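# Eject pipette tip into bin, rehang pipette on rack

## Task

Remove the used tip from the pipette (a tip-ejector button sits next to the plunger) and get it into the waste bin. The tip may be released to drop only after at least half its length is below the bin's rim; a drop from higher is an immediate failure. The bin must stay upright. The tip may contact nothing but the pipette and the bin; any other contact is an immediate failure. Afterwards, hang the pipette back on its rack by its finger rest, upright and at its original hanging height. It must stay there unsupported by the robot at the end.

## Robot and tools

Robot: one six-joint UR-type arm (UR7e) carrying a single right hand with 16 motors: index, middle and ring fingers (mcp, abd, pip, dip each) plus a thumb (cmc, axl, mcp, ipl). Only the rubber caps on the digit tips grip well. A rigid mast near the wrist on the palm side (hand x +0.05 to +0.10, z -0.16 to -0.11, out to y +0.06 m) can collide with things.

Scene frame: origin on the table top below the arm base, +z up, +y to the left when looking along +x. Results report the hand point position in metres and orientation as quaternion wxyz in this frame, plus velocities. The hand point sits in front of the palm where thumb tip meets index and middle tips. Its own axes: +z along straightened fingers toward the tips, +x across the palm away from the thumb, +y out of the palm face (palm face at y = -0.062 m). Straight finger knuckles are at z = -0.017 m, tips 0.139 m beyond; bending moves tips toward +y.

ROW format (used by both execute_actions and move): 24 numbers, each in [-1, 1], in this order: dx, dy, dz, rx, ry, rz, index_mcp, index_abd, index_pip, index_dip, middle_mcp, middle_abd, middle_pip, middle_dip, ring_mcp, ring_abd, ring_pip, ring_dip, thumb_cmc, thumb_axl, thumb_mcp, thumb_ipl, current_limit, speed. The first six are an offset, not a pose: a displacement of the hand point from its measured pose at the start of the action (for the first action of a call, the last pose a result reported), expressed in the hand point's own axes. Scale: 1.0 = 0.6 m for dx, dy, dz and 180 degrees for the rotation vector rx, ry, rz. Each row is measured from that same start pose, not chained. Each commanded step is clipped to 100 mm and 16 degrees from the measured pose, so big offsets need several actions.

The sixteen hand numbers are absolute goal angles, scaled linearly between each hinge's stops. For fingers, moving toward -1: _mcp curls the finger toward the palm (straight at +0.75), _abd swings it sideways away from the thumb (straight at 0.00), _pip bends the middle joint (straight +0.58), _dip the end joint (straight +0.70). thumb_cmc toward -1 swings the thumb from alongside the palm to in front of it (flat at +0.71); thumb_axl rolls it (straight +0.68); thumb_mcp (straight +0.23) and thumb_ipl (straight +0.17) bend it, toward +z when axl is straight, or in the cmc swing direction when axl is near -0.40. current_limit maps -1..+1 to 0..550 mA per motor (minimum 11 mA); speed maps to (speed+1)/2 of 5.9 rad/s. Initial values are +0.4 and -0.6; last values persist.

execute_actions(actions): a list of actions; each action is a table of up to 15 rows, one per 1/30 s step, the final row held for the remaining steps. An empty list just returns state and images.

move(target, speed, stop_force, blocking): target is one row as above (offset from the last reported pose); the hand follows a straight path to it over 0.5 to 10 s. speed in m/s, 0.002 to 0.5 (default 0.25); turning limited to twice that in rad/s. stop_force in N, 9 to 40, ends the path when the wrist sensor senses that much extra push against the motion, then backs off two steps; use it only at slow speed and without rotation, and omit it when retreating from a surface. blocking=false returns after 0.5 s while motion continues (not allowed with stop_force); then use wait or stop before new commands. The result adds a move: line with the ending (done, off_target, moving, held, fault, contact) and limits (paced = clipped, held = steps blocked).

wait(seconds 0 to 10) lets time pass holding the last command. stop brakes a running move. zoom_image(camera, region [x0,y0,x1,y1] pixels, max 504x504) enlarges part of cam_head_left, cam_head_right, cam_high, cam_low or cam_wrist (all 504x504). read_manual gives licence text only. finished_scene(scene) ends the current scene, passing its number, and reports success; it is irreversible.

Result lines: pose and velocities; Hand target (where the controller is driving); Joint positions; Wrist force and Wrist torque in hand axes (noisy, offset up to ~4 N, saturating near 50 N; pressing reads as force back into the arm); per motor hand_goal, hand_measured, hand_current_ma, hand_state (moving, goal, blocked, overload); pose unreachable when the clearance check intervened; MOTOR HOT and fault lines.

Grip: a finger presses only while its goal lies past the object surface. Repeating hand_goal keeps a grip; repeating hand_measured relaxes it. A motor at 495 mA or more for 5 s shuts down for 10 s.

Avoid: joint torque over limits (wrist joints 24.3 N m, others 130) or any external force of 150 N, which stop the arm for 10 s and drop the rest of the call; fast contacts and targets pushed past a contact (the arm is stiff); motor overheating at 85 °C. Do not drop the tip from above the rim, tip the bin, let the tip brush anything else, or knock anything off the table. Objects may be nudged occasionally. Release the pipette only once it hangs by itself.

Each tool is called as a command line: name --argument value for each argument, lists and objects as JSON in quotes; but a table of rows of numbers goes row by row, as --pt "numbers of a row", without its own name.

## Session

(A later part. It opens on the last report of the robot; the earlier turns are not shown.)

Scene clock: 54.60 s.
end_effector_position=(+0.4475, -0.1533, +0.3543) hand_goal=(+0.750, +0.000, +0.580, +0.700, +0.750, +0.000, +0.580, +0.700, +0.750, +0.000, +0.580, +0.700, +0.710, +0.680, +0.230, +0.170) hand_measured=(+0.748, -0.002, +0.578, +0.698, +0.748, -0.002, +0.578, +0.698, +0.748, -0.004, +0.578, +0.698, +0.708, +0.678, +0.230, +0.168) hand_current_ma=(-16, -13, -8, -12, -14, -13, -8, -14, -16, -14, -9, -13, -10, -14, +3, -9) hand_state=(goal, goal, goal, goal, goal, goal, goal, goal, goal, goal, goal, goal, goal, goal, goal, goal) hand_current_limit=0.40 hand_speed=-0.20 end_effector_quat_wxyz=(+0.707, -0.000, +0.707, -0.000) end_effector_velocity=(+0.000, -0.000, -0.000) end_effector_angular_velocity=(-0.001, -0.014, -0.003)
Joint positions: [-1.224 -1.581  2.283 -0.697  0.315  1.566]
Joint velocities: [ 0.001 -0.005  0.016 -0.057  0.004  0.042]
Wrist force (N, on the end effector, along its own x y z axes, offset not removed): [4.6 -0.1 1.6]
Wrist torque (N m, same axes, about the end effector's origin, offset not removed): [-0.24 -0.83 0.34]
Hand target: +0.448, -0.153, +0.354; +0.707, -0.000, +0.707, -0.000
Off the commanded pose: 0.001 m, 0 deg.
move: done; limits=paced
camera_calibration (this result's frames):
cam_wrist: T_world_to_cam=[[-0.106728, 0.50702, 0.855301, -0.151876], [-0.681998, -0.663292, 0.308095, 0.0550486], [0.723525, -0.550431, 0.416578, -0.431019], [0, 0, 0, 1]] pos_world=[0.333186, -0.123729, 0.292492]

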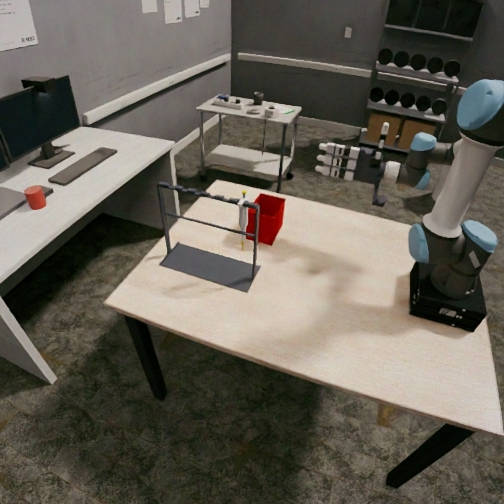

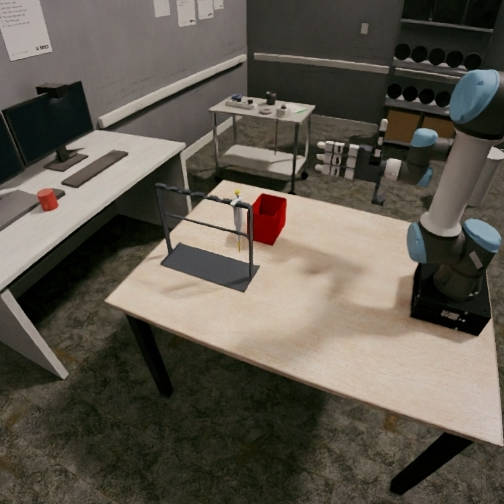

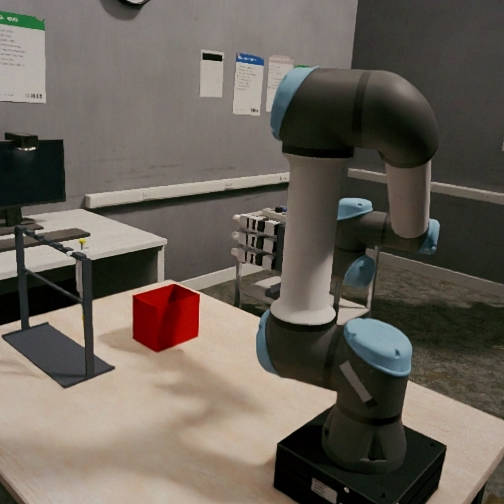

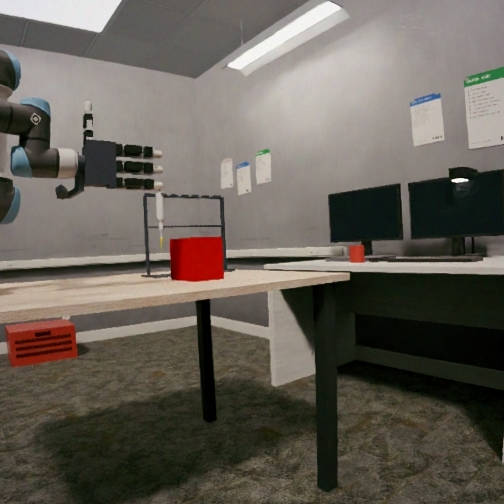

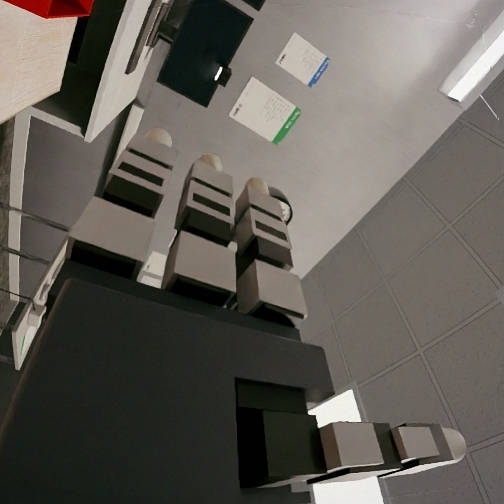

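move --target '[0.09,0.39,0.405,0,0,0,0.75,0,0.58,0.7,0.4,0,0.4,0.5,0.4,0,0.4,0.5,0.71,0.68,0.23,0.17,0.4,-0.2]' --speed 0.3

Scene clock: 58.67 s.
end_effector_position=(+0.6906, +0.0810, +0.2993) hand_goal=(+0.750, +0.000, +0.580, +0.700, +0.400, +0.000, +0.400, +0.500, +0.400, +0.000, +0.400, +0.500, +0.710, +0.680, +0.230, +0.170) hand_measured=(+0.748, -0.002, +0.578, +0.698, +0.402, -0.002, +0.402, +0.502, +0.402, -0.004, +0.402, +0.502, +0.708, +0.678, +0.230, +0.168) hand_current_ma=(-8, -13, -8, -12, +10, -13, +12, +15, +11, -14, +12, +14, -6, -14, +3, -9) hand_state=(goal, goal, goal, goal, goal, goal, goal, goal, goal, goal, goal, goal, goal, goal, goal, goal) hand_current_limit=0.40 hand_speed=-0.20 end_effector_quat_wxyz=(+0.707, -0.001, +0.707, -0.000) end_effector_velocity=(+0.001, +0.000, -0.000) end_effector_angular_velocity=(+0.000, -0.000, -0.001)
Joint positions: [-0.272 -1.177  1.957 -0.778  1.268  1.57 ]
Joint velocities: [ 0.002  0.003 -0.004  0.001  0.003  0.   ]
Wrist force (N, on the end effector, along its own x y z axes, offset not removed): [-1.3 2.2 -2.3]
Wrist torque (N m, same axes, about the end effector's origin, offset not removed): [0.63 -0.06 -0.18]
Hand target: +0.691, +0.081, +0.299; +0.707, -0.001, +0.707, -0.000
Off the commanded pose: 0.001 m, 0 deg.
move: done
camera_calibration (this result's frames):
cam_wrist: T_world_to_cam=[[-0.106325, 0.50745, 0.855096, -0.197881], [-0.681825, -0.663158, 0.308766, 0.392784], [0.723747, -0.550196, 0.416502, -0.455168], [0, 0, 0, 1]] pos_world=[0.576196, 0.110461, 0.237508]

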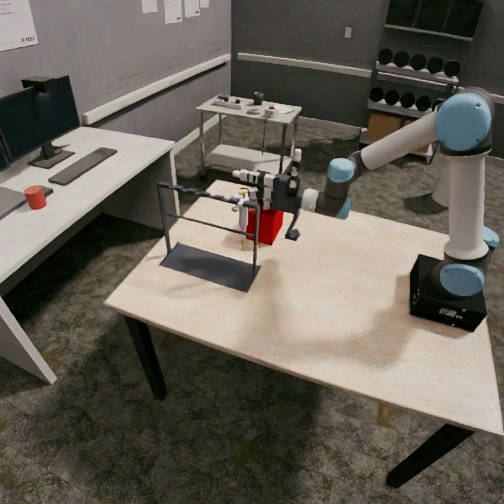

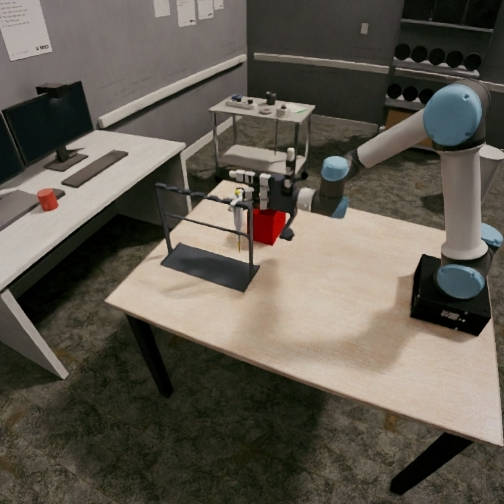

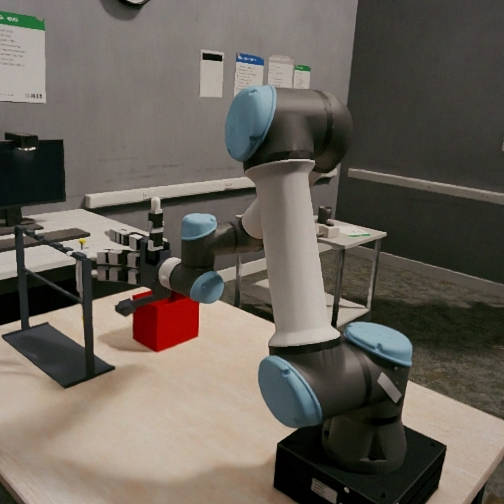

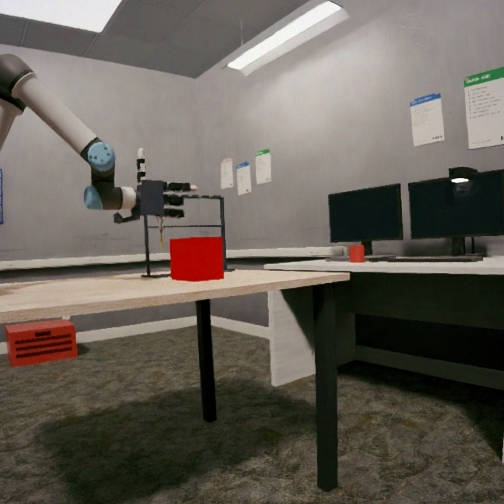

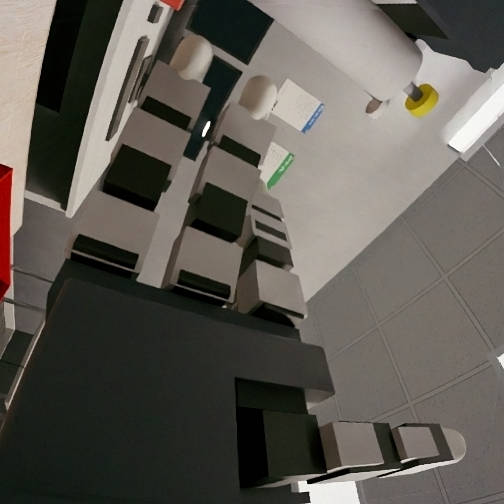

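move --target '[0.025,0.09,0.02,0,0,0,0.75,0,0.58,0.7,0.4,0,0.4,0.5,0.4,0,0.4,0.5,0.71,0.68,0.23,0.17,0.4,-0.2]' --speed 0.1

zoom_image --camera "cam_head_left" --region '[190, 150, 310, 270]'

Scene clock: 62.77 s.
end_effector_position=(+0.7025, +0.1349, +0.2841) hand_goal=(+0.750, +0.000, +0.580, +0.700, +0.400, +0.000, +0.400, +0.500, +0.400, +0.000, +0.400, +0.500, +0.710, +0.680, +0.230, +0.170) hand_measured=(+0.748, -0.002, +0.578, +0.698, +0.402, -0.002, +0.402, +0.502, +0.402, -0.004, +0.402, +0.502, +0.708, +0.678, +0.230, +0.168) hand_current_ma=(-8, -13, -8, -12, +9, -13, +12, +15, +11, -14, +12, +14, -6, -14, +3, -9) hand_state=(goal, goal, goal, goal, goal, goal, goal, goal, goal, goal, goal, goal, goal, goal, goal, goal) hand_current_limit=0.40 hand_speed=-0.20 end_effector_quat_wxyz=(+0.707, -0.001, +0.707, -0.000) end_effector_velocity=(+0.001, +0.001, -0.000) end_effector_angular_velocity=(-0.001, +0.000, -0.001)
Joint positions: [-0.149 -1.123  1.924 -0.799  1.39   1.57 ]
Joint velocities: [ 0.003  0.002 -0.002  0.     0.004 -0.001]
Wrist force (N, on the end effector, along its own x y z axes, offset not removed): [0.5 -1.3 2.7]
Wrist torque (N m, same axes, about the end effector's origin, offset not removed): [-0.48 -0.33 0.11]
Hand target: +0.703, +0.135, +0.284; +0.707, -0.001, +0.707, -0.000
Off the commanded pose: 0.000 m, 0 deg.
move: done
camera_calibration (this result's frames):
cam_wrist: T_world_to_cam=[[-0.106317, 0.50753, 0.85505, -0.211004], [-0.681803, -0.663144, 0.308845, 0.441299], [0.723769, -0.55014, 0.416539, -0.427871], [0, 0, 0, 1]] pos_world=[0.588125, 0.164346, 0.22235]

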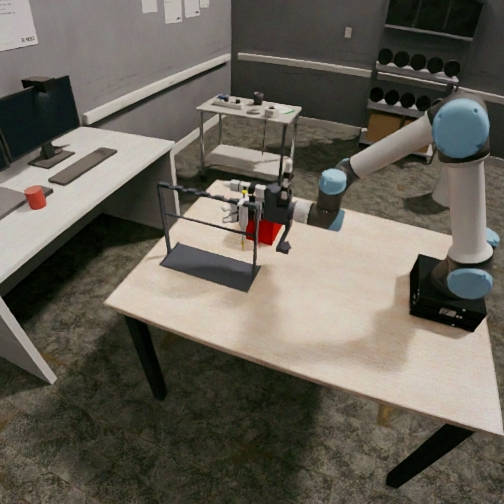

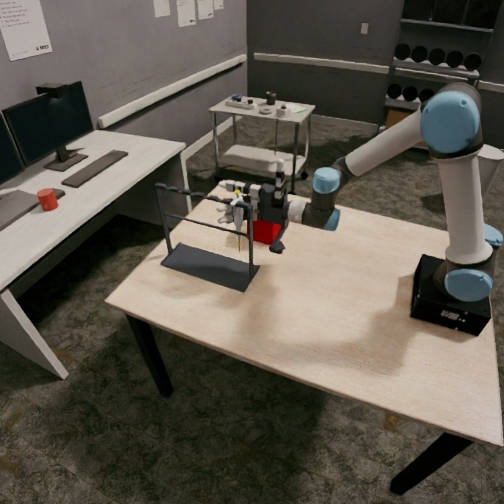

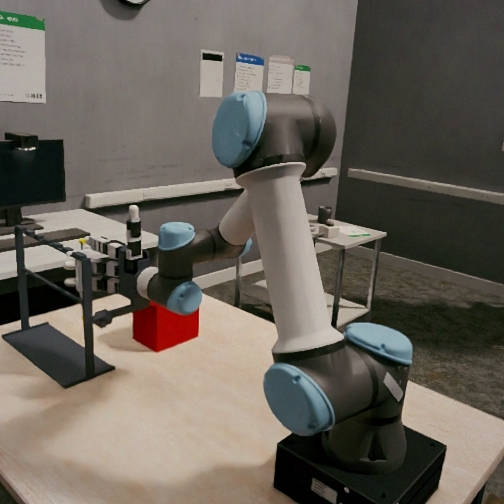

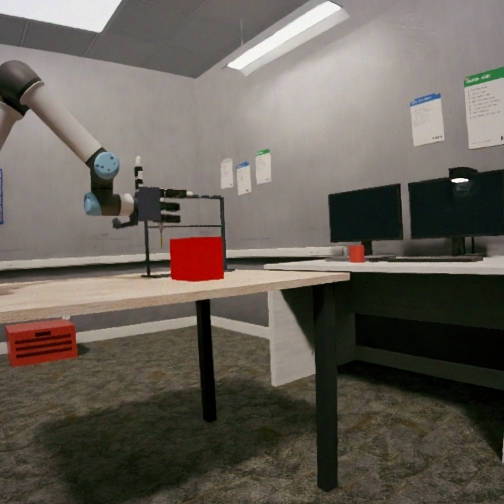

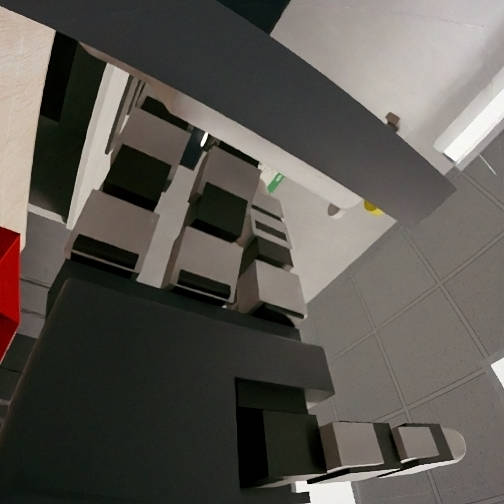

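Region (190, 150, 310, 270) of cam_head_left's 504x504 image, scaled by 4.200, with more detail than that image has.

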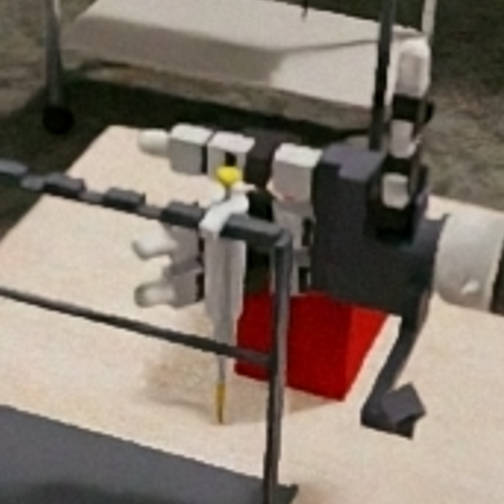

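move --target '[0,0.03,0,0,0,0,0.75,0,0.58,0.7,0.4,0,0.4,0.5,0.4,0,0.4,0.5,0.71,0.68,0.23,0.17,0.4,-0.2]' --speed 0.1

move --target '[0,0.0,0,0,0,0,0.75,0,0.58,0.7,-0.1,0,-0.4,-0.1,-0.1,0,-0.4,-0.1,0.71,0.68,0.23,0.17,0.6,-0.4]' --speed 0.1

zoom_image --camera "cam_head_left" --region '[190, 150, 310, 270]'

Scene clock: 65.47 s.
end_effector_position=(+0.7025, +0.1527, +0.2840) hand_goal=(+0.750, +0.000, +0.580, +0.700, +0.400, +0.000, +0.400, +0.500, +0.400, +0.000, +0.400, +0.500, +0.710, +0.680, +0.230, +0.170) hand_measured=(+0.748, -0.002, +0.578, +0.698, +0.402, -0.002, +0.402, +0.502, +0.402, -0.004, +0.402, +0.502, +0.708, +0.678, +0.230, +0.168) hand_current_ma=(-8, -13, -8, -12, +9, -13, +12, +15, +11, -14, +12, +14, -6, -14, +3, -9) hand_state=(goal, goal, goal, goal, goal, goal, goal, goal, goal, goal, goal, goal, goal, goal, goal, goal) hand_current_limit=0.40 hand_speed=-0.20 end_effector_quat_wxyz=(+0.707, -0.001, +0.707, -0.000) end_effector_velocity=(+0.000, +0.002, +0.000) end_effector_angular_velocity=(-0.000, -0.001, +0.000)
Joint positions: [-0.111 -1.119  1.918 -0.797  1.429  1.57 ]
Joint velocities: [ 0.004  0.    -0.001  0.     0.004  0.   ]
Wrist force (N, on the end effector, along its own x y z axes, offset not removed): [1.8 -0.6 -1.9]
Wrist torque (N m, same axes, about the end effector's origin, offset not removed): [0.05 -0.43 -0.06]
Hand target: +0.702, +0.153, +0.284; +0.707, -0.001, +0.707, -0.000
Off the commanded pose: 0.000 m, 0 deg.
move: done
camera_calibration (this result's frames):
cam_wrist: T_world_to_cam=[[-0.106323, 0.507554, 0.855035, -0.220024], [-0.681791, -0.663146, 0.308868, 0.453145], [0.72378, -0.550115, 0.416553, -0.41802], [0, 0, 0, 1]] pos_world=[0.588111, 0.182217, 0.222293]

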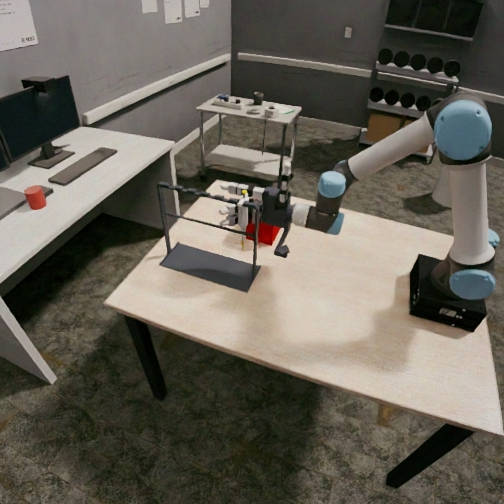

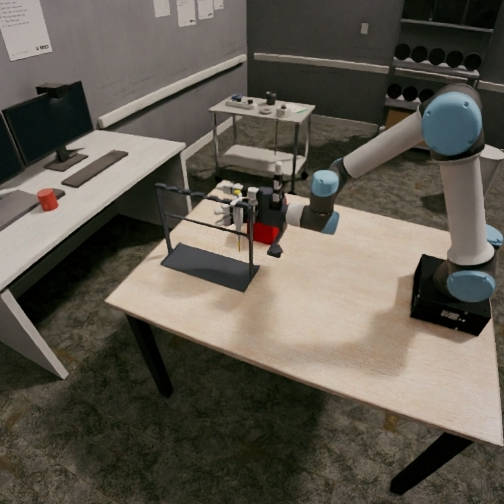

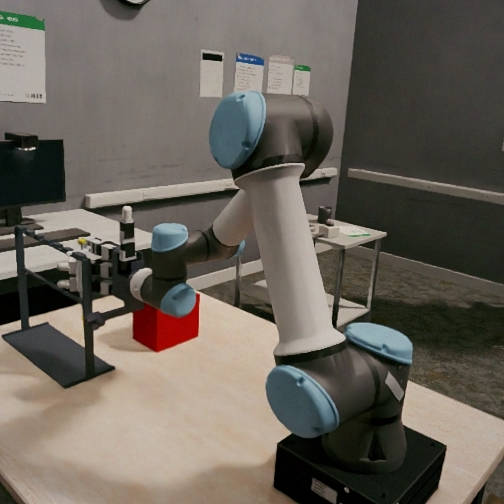

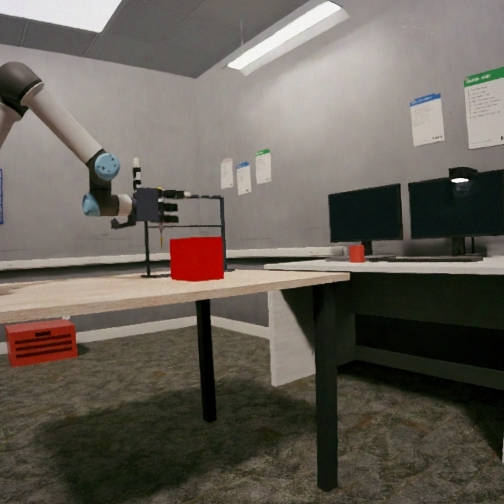

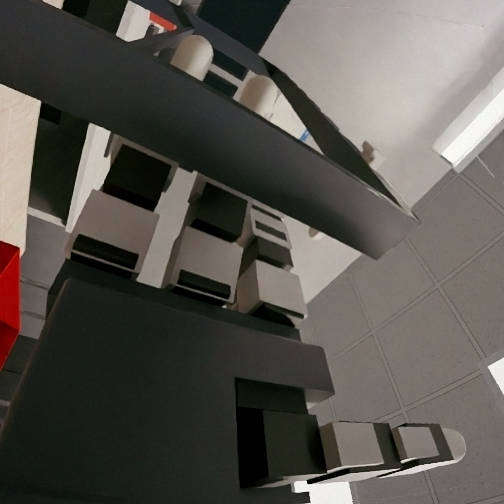

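Scene clock: 66.33 s.
end_effector_position=(+0.7025, +0.1527, +0.2840) hand_goal=(+0.750, +0.000, +0.580, +0.700, -0.100, +0.000, -0.400, -0.100, -0.100, +0.000, -0.400, -0.100, +0.710, +0.680, +0.230, +0.170) hand_measured=(+0.748, -0.002, +0.578, +0.698, -0.094, -0.004, -0.394, -0.096, -0.096, -0.004, -0.396, -0.098, +0.708, +0.678, +0.230, +0.168) hand_current_ma=(-8, -13, -8, -12, +37, -16, +37, +15, +19, -15, +18, +15, -6, -14, +3, -9) hand_state=(goal, goal, goal, goal, goal, goal, goal, goal, goal, goal, goal, goal, goal, goal, goal, goal) hand_current_limit=0.60 hand_speed=-0.40 end_effector_quat_wxyz=(+0.707, -0.001, +0.707, -0.000) end_effector_velocity=(-0.000, +0.000, +0.000) end_effector_angular_velocity=(+0.000, -0.000, +0.001)
Joint positions: [-0.111 -1.119  1.918 -0.797  1.429  1.57 ]
Joint velocities: [ 0.001 -0.     0.    -0.    -0.     0.   ]
Wrist force (N, on the end effector, along its own x y z axes, offset not removed): [2.4 0.9 0.7]
Wrist torque (N m, same axes, about the end effector's origin, offset not removed): [-0.24 -0.55 0.15]
Hand target: +0.702, +0.153, +0.284; +0.707, -0.001, +0.707, -0.000
Off the commanded pose: 0.000 m, 0 deg.
move: done
camera_calibration (this result's frames):
cam_wrist: T_world_to_cam=[[-0.106331, 0.507551, 0.855035, -0.22002], [-0.681786, -0.663152, 0.308863, 0.453151], [0.723783, -0.55011, 0.416555, -0.418029], [0, 0, 0, 1]] pos_world=[0.58812, 0.182218, 0.222295]

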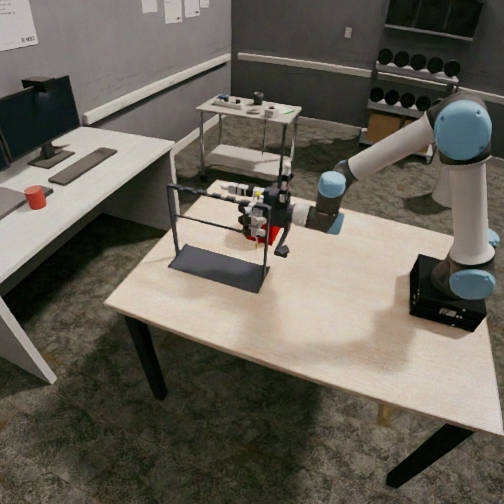

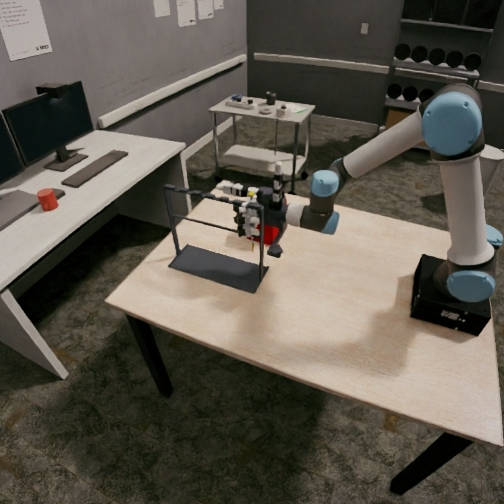

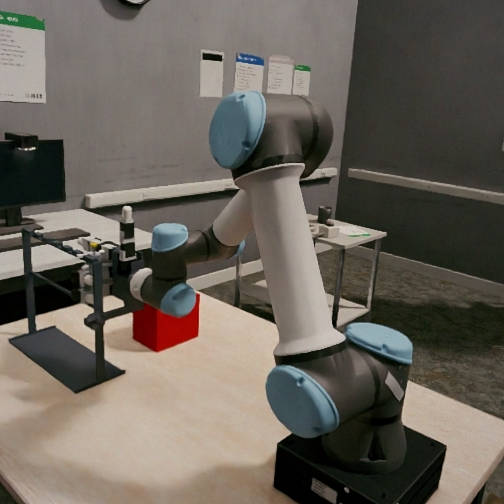

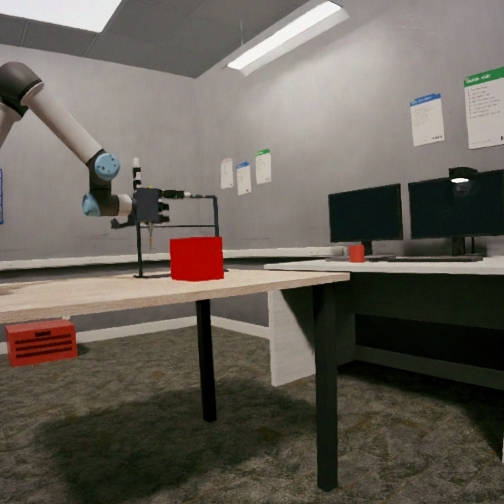

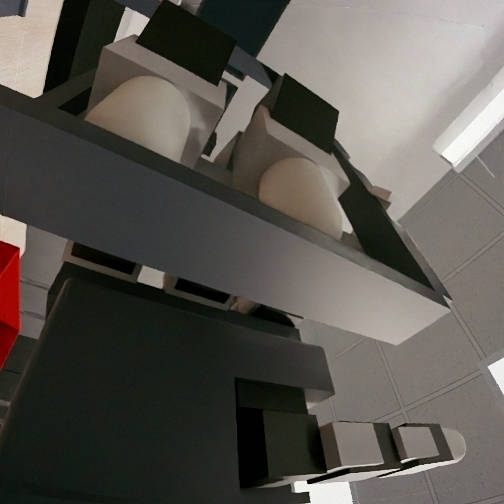

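Region (190, 150, 310, 270) of cam_head_left's 504x504 image, scaled by 4.200, with more detail than that image has.

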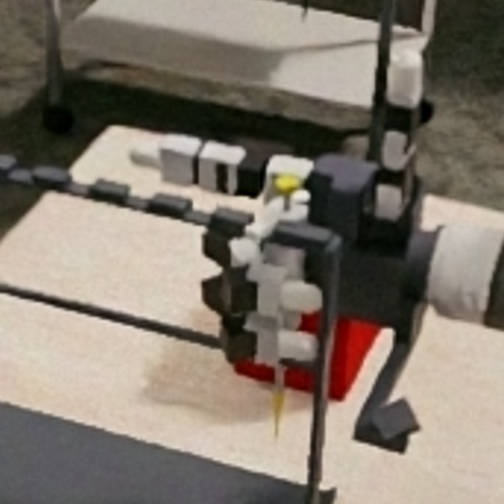

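move --target '[-0.06,0.0,0,0,0,0,0.75,0,0.58,0.7,-0.2,0,-0.6,-0.4,-0.2,0,-0.6,-0.4,0.71,0.68,0.23,0.17,0.6,-0.4]' --speed 0.05

zoom_image --camera "cam_head_left" --region '[190, 150, 310, 270]'

Scene clock: 68.83 s.
end_effector_position=(+0.7025, +0.1528, +0.3200) hand_goal=(+0.750, +0.000, +0.580, +0.700, -0.200, +0.000, -0.600, -0.400, -0.200, +0.000, -0.600, -0.400, +0.710, +0.680, +0.230, +0.170) hand_measured=(+0.748, -0.002, +0.578, +0.698, -0.198, -0.008, -0.594, -0.388, -0.200, -0.004, -0.588, -0.378, +0.708, +0.678, +0.230, +0.168) hand_current_ma=(-8, -14, -8, -12, +6, -43, +37, +58, +4, -15, +65, +112, -6, -14, +3, -9) hand_state=(goal, goal, goal, goal, goal, goal, goal, goal, goal, goal, goal, blocked, goal, goal, goal, goal) hand_current_limit=0.60 hand_speed=-0.40 end_effector_quat_wxyz=(+0.707, -0.001, +0.707, -0.000) end_effector_velocity=(-0.000, +0.001, +0.002) end_effector_angular_velocity=(+0.001, +0.000, +0.001)
Joint positions: [-0.111 -1.18   1.89  -0.708  1.429  1.57 ]
Joint velocities: [ 0.001 -0.002 -0.002  0.004 -0.     0.001]
Wrist force (N, on the end effector, along its own x y z axes, offset not removed): [6.0 -3.5 3.8]
Wrist torque (N m, same axes, about the end effector's origin, offset not removed): [-0.84 -0.58 -0.03]
Hand target: +0.703, +0.153, +0.320; +0.707, -0.001, +0.707, -0.000
Off the commanded pose: 0.000 m, 0 deg.
move: done
camera_calibration (this result's frames):
cam_wrist: T_world_to_cam=[[-0.106325, 0.507491, 0.855072, -0.250795], [-0.681791, -0.663169, 0.308817, 0.442148], [0.723779, -0.550145, 0.416514, -0.432915], [0, 0, 0, 1]] pos_world=[0.588121, 0.182329, 0.25822]

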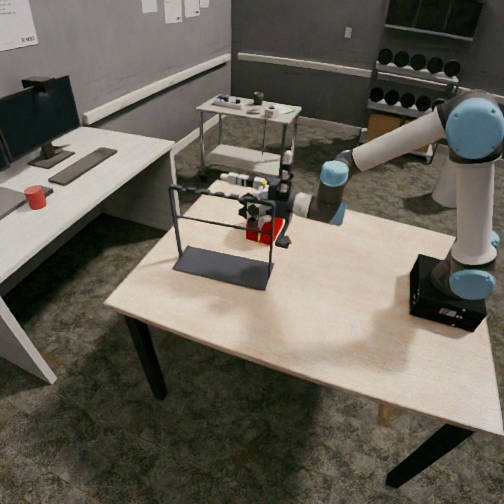

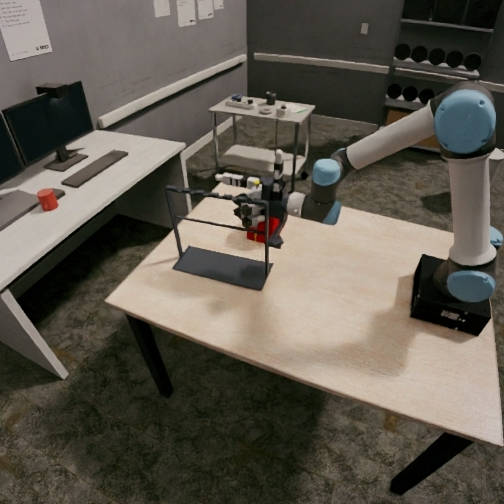

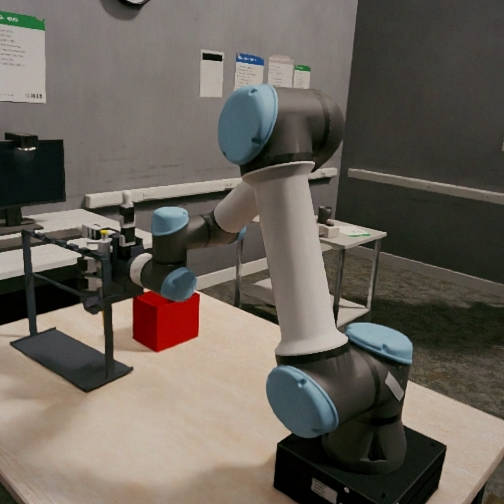

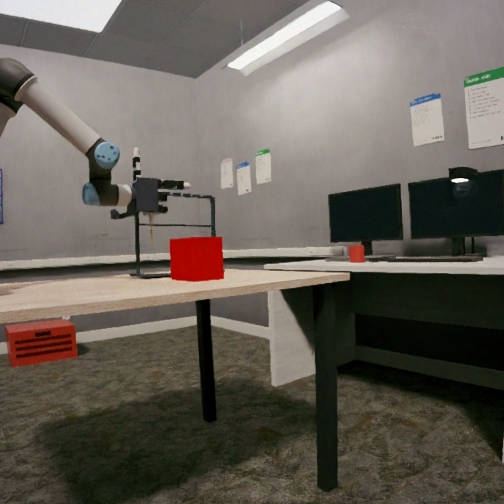

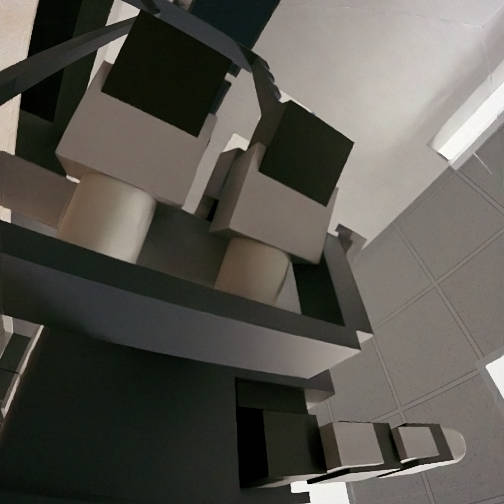

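Region (190, 150, 310, 270) of cam_head_left's 504x504 image, scaled by 4.200, with more detail than that image has.

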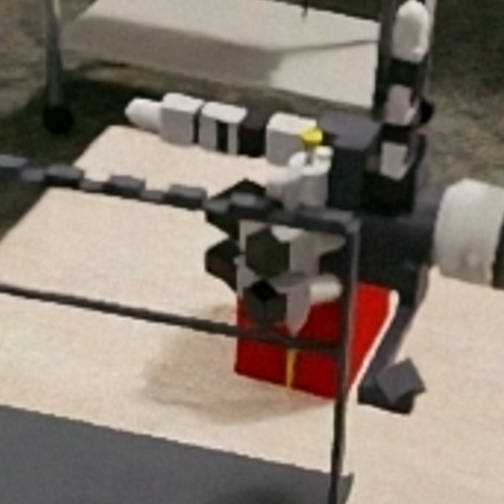

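move --target '[0.05,0.0,0,0,0,0,0.75,0,0.58,0.7,-0.2,0,-0.6,-0.4,-0.2,0,-0.6,-0.4,0.71,0.68,0.23,0.17,0.6,-0.4]' --speed 0.05

move --target '[0.0,-0.1,0,0,0,0,0.75,0,0.58,0.7,-0.2,0,-0.6,-0.4,-0.2,0,-0.6,-0.4,0.71,0.68,0.23,0.17,0.6,-0.4]' --speed 0.05

zoom_image --camera "cam_head_left" --region '[190, 150, 310, 270]'

Scene clock: 71.70 s.
end_effector_position=(+0.7025, +0.1528, +0.2901) hand_goal=(+0.750, +0.000, +0.580, +0.700, -0.200, +0.000, -0.600, -0.400, -0.200, +0.000, -0.600, -0.400, +0.710, +0.680, +0.230, +0.170) hand_measured=(+0.748, -0.004, +0.578, +0.698, -0.198, -0.006, -0.598, -0.396, -0.198, -0.004, -0.582, -0.384, +0.708, +0.678, +0.230, +0.168) hand_current_ma=(-8, -15, -8, -12, +15, -29, +15, +16, +9, -15, +94, +80, -6, -14, +3, -9) hand_state=(goal, goal, goal, goal, goal, goal, goal, goal, goal, goal, goal, goal, goal, goal, goal, goal) hand_current_limit=0.60 hand_speed=-0.40 end_effector_quat_wxyz=(+0.707, -0.001, +0.707, -0.000) end_effector_velocity=(-0.000, +0.000, -0.000) end_effector_angular_velocity=(-0.001, -0.002, +0.001)
Joint positions: [-0.111 -1.13   1.914 -0.782  1.429  1.57 ]
Joint velocities: [ 0.001  0.001  0.001 -0.004 -0.    -0.   ]
Wrist force (N, on the end effector, along its own x y z axes, offset not removed): [-1.8 0.1 -1.2]
Wrist torque (N m, same axes, about the end effector's origin, offset not removed): [0.11 -0.11 -0.16]
Hand target: +0.702, +0.153, +0.290; +0.707, -0.001, +0.707, -0.000
Off the commanded pose: 0.000 m, 0 deg.
move: done
camera_calibration (this result's frames):
cam_wrist: T_world_to_cam=[[-0.106347, 0.507572, 0.855021, -0.225161], [-0.68178, -0.663154, 0.308874, 0.4513], [0.723786, -0.550088, 0.416577, -0.42053], [0, 0, 0, 1]] pos_world=[0.588115, 0.182238, 0.228305]

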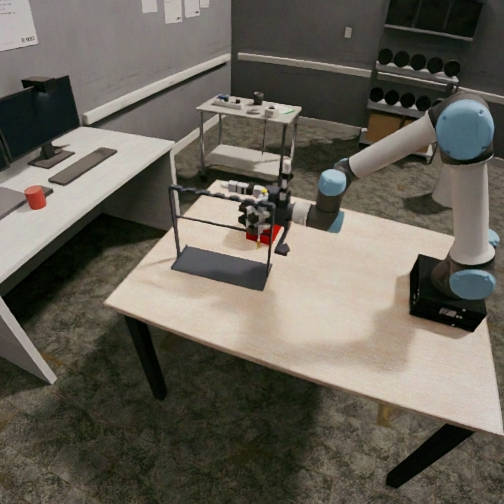

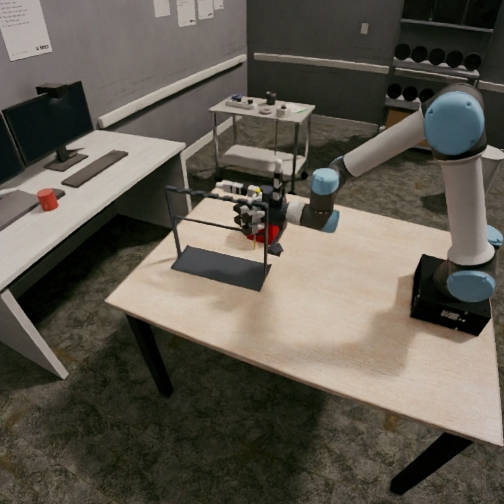

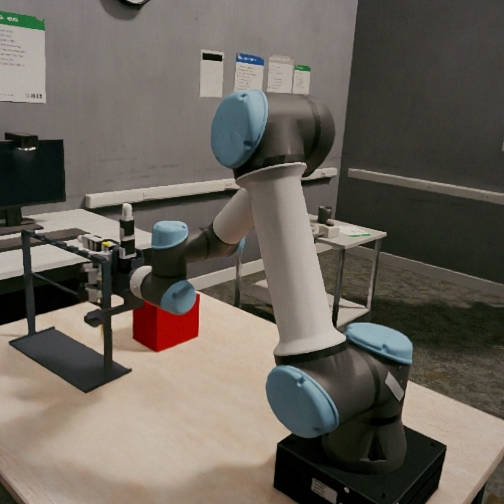

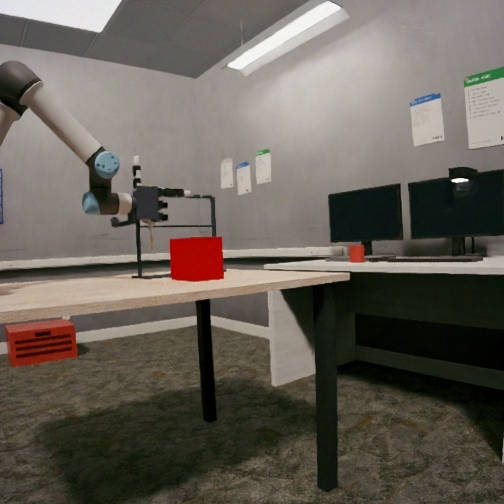

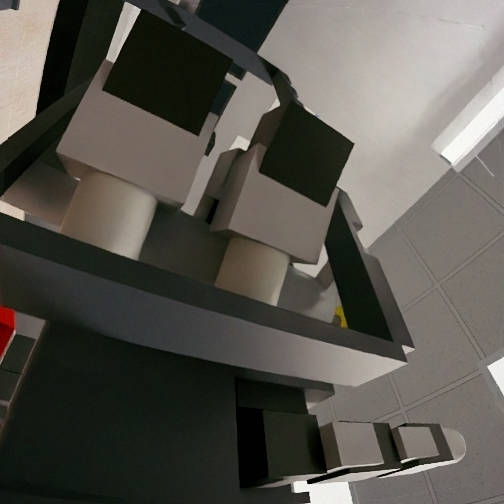

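Scene clock: 73.27 s.
end_effector_position=(+0.7025, +0.0928, +0.2903) hand_goal=(+0.750, +0.000, +0.580, +0.700, -0.200, +0.000, -0.600, -0.400, -0.200, +0.000, -0.600, -0.400, +0.710, +0.680, +0.230, +0.170) hand_measured=(+0.748, -0.004, +0.578, +0.698, -0.198, -0.006, -0.598, -0.396, -0.198, -0.004, -0.582, -0.384, +0.708, +0.678, +0.230, +0.168) hand_current_ma=(-8, -15, -8, -12, +11, -29, +15, +16, +11, -15, +94, +80, -6, -14, +3, -9) hand_state=(goal, goal, goal, goal, goal, goal, goal, goal, goal, goal, goal, goal, goal, goal, goal, goal) hand_current_limit=0.60 hand_speed=-0.40 end_effector_quat_wxyz=(+0.707, -0.001, +0.707, -0.000) end_effector_velocity=(-0.000, -0.001, -0.000) end_effector_angular_velocity=(-0.000, +0.001, +0.001)
Joint positions: [-0.239 -1.139  1.928 -0.787  1.3    1.57 ]
Joint velocities: [-0.003  0.     0.     0.    -0.003 -0.   ]
Wrist force (N, on the end effector, along its own x y z axes, offset not removed): [1.8 -1.8 -0.3]
Wrist torque (N m, same axes, about the end effector's origin, offset not removed): [-0.28 -0.26 -0.11]
Hand target: +0.703, +0.093, +0.290; +0.707, -0.001, +0.707, -0.000
Off the commanded pose: 0.000 m, 0 deg.
move: done
camera_calibration (this result's frames):
cam_wrist: T_world_to_cam=[[-0.106361, 0.50749, 0.855068, -0.194891], [-0.681796, -0.663176, 0.308793, 0.411542], [0.723769, -0.550138, 0.416541, -0.453576], [0, 0, 0, 1]] pos_world=[0.588143, 0.1223, 0.228497]

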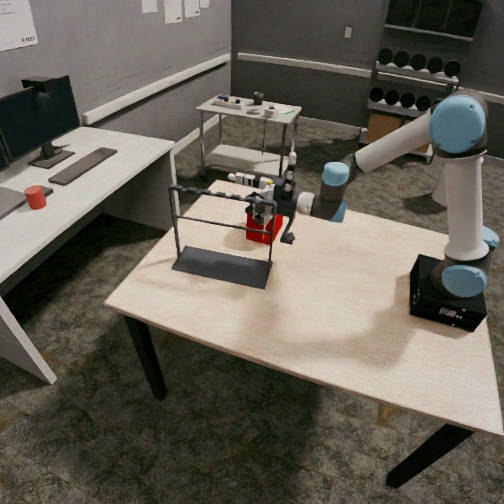

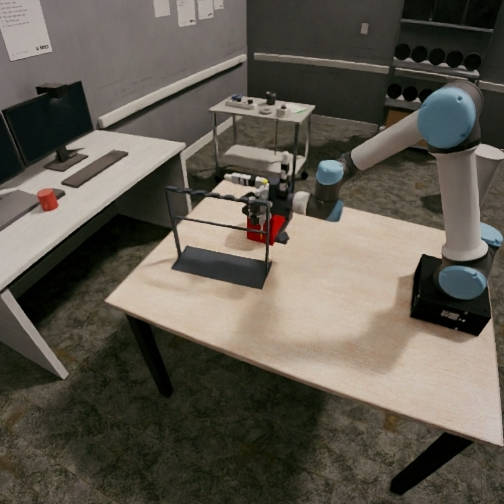

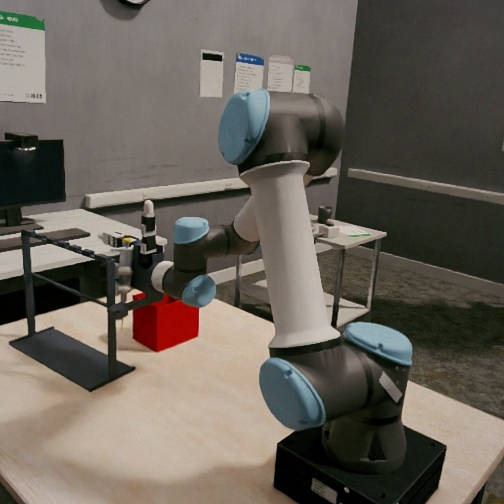

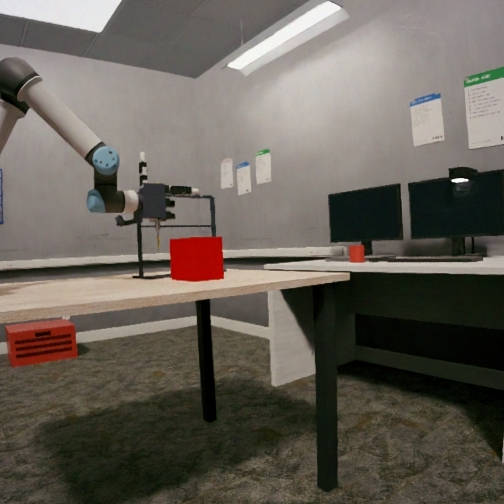

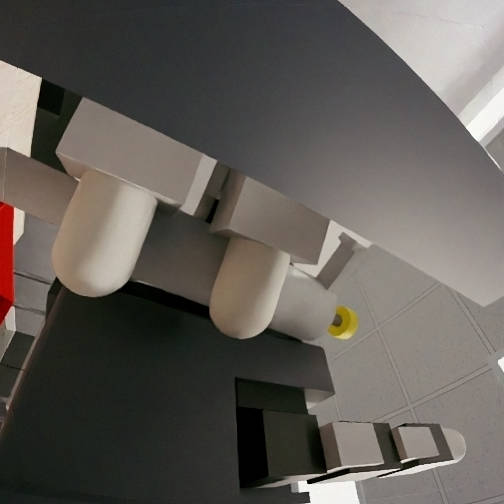

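Region (190, 150, 310, 270) of cam_head_left's 504x504 image, scaled by 4.200, with more detail than that image has.

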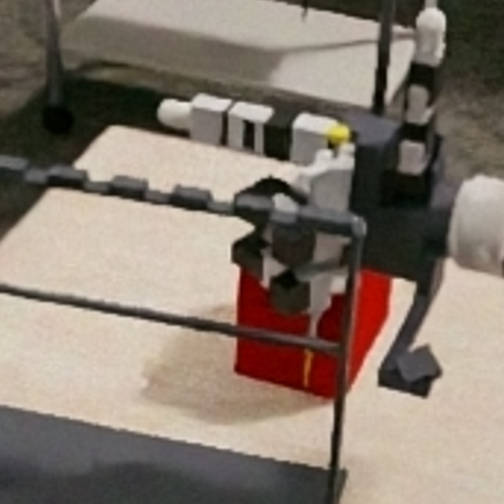

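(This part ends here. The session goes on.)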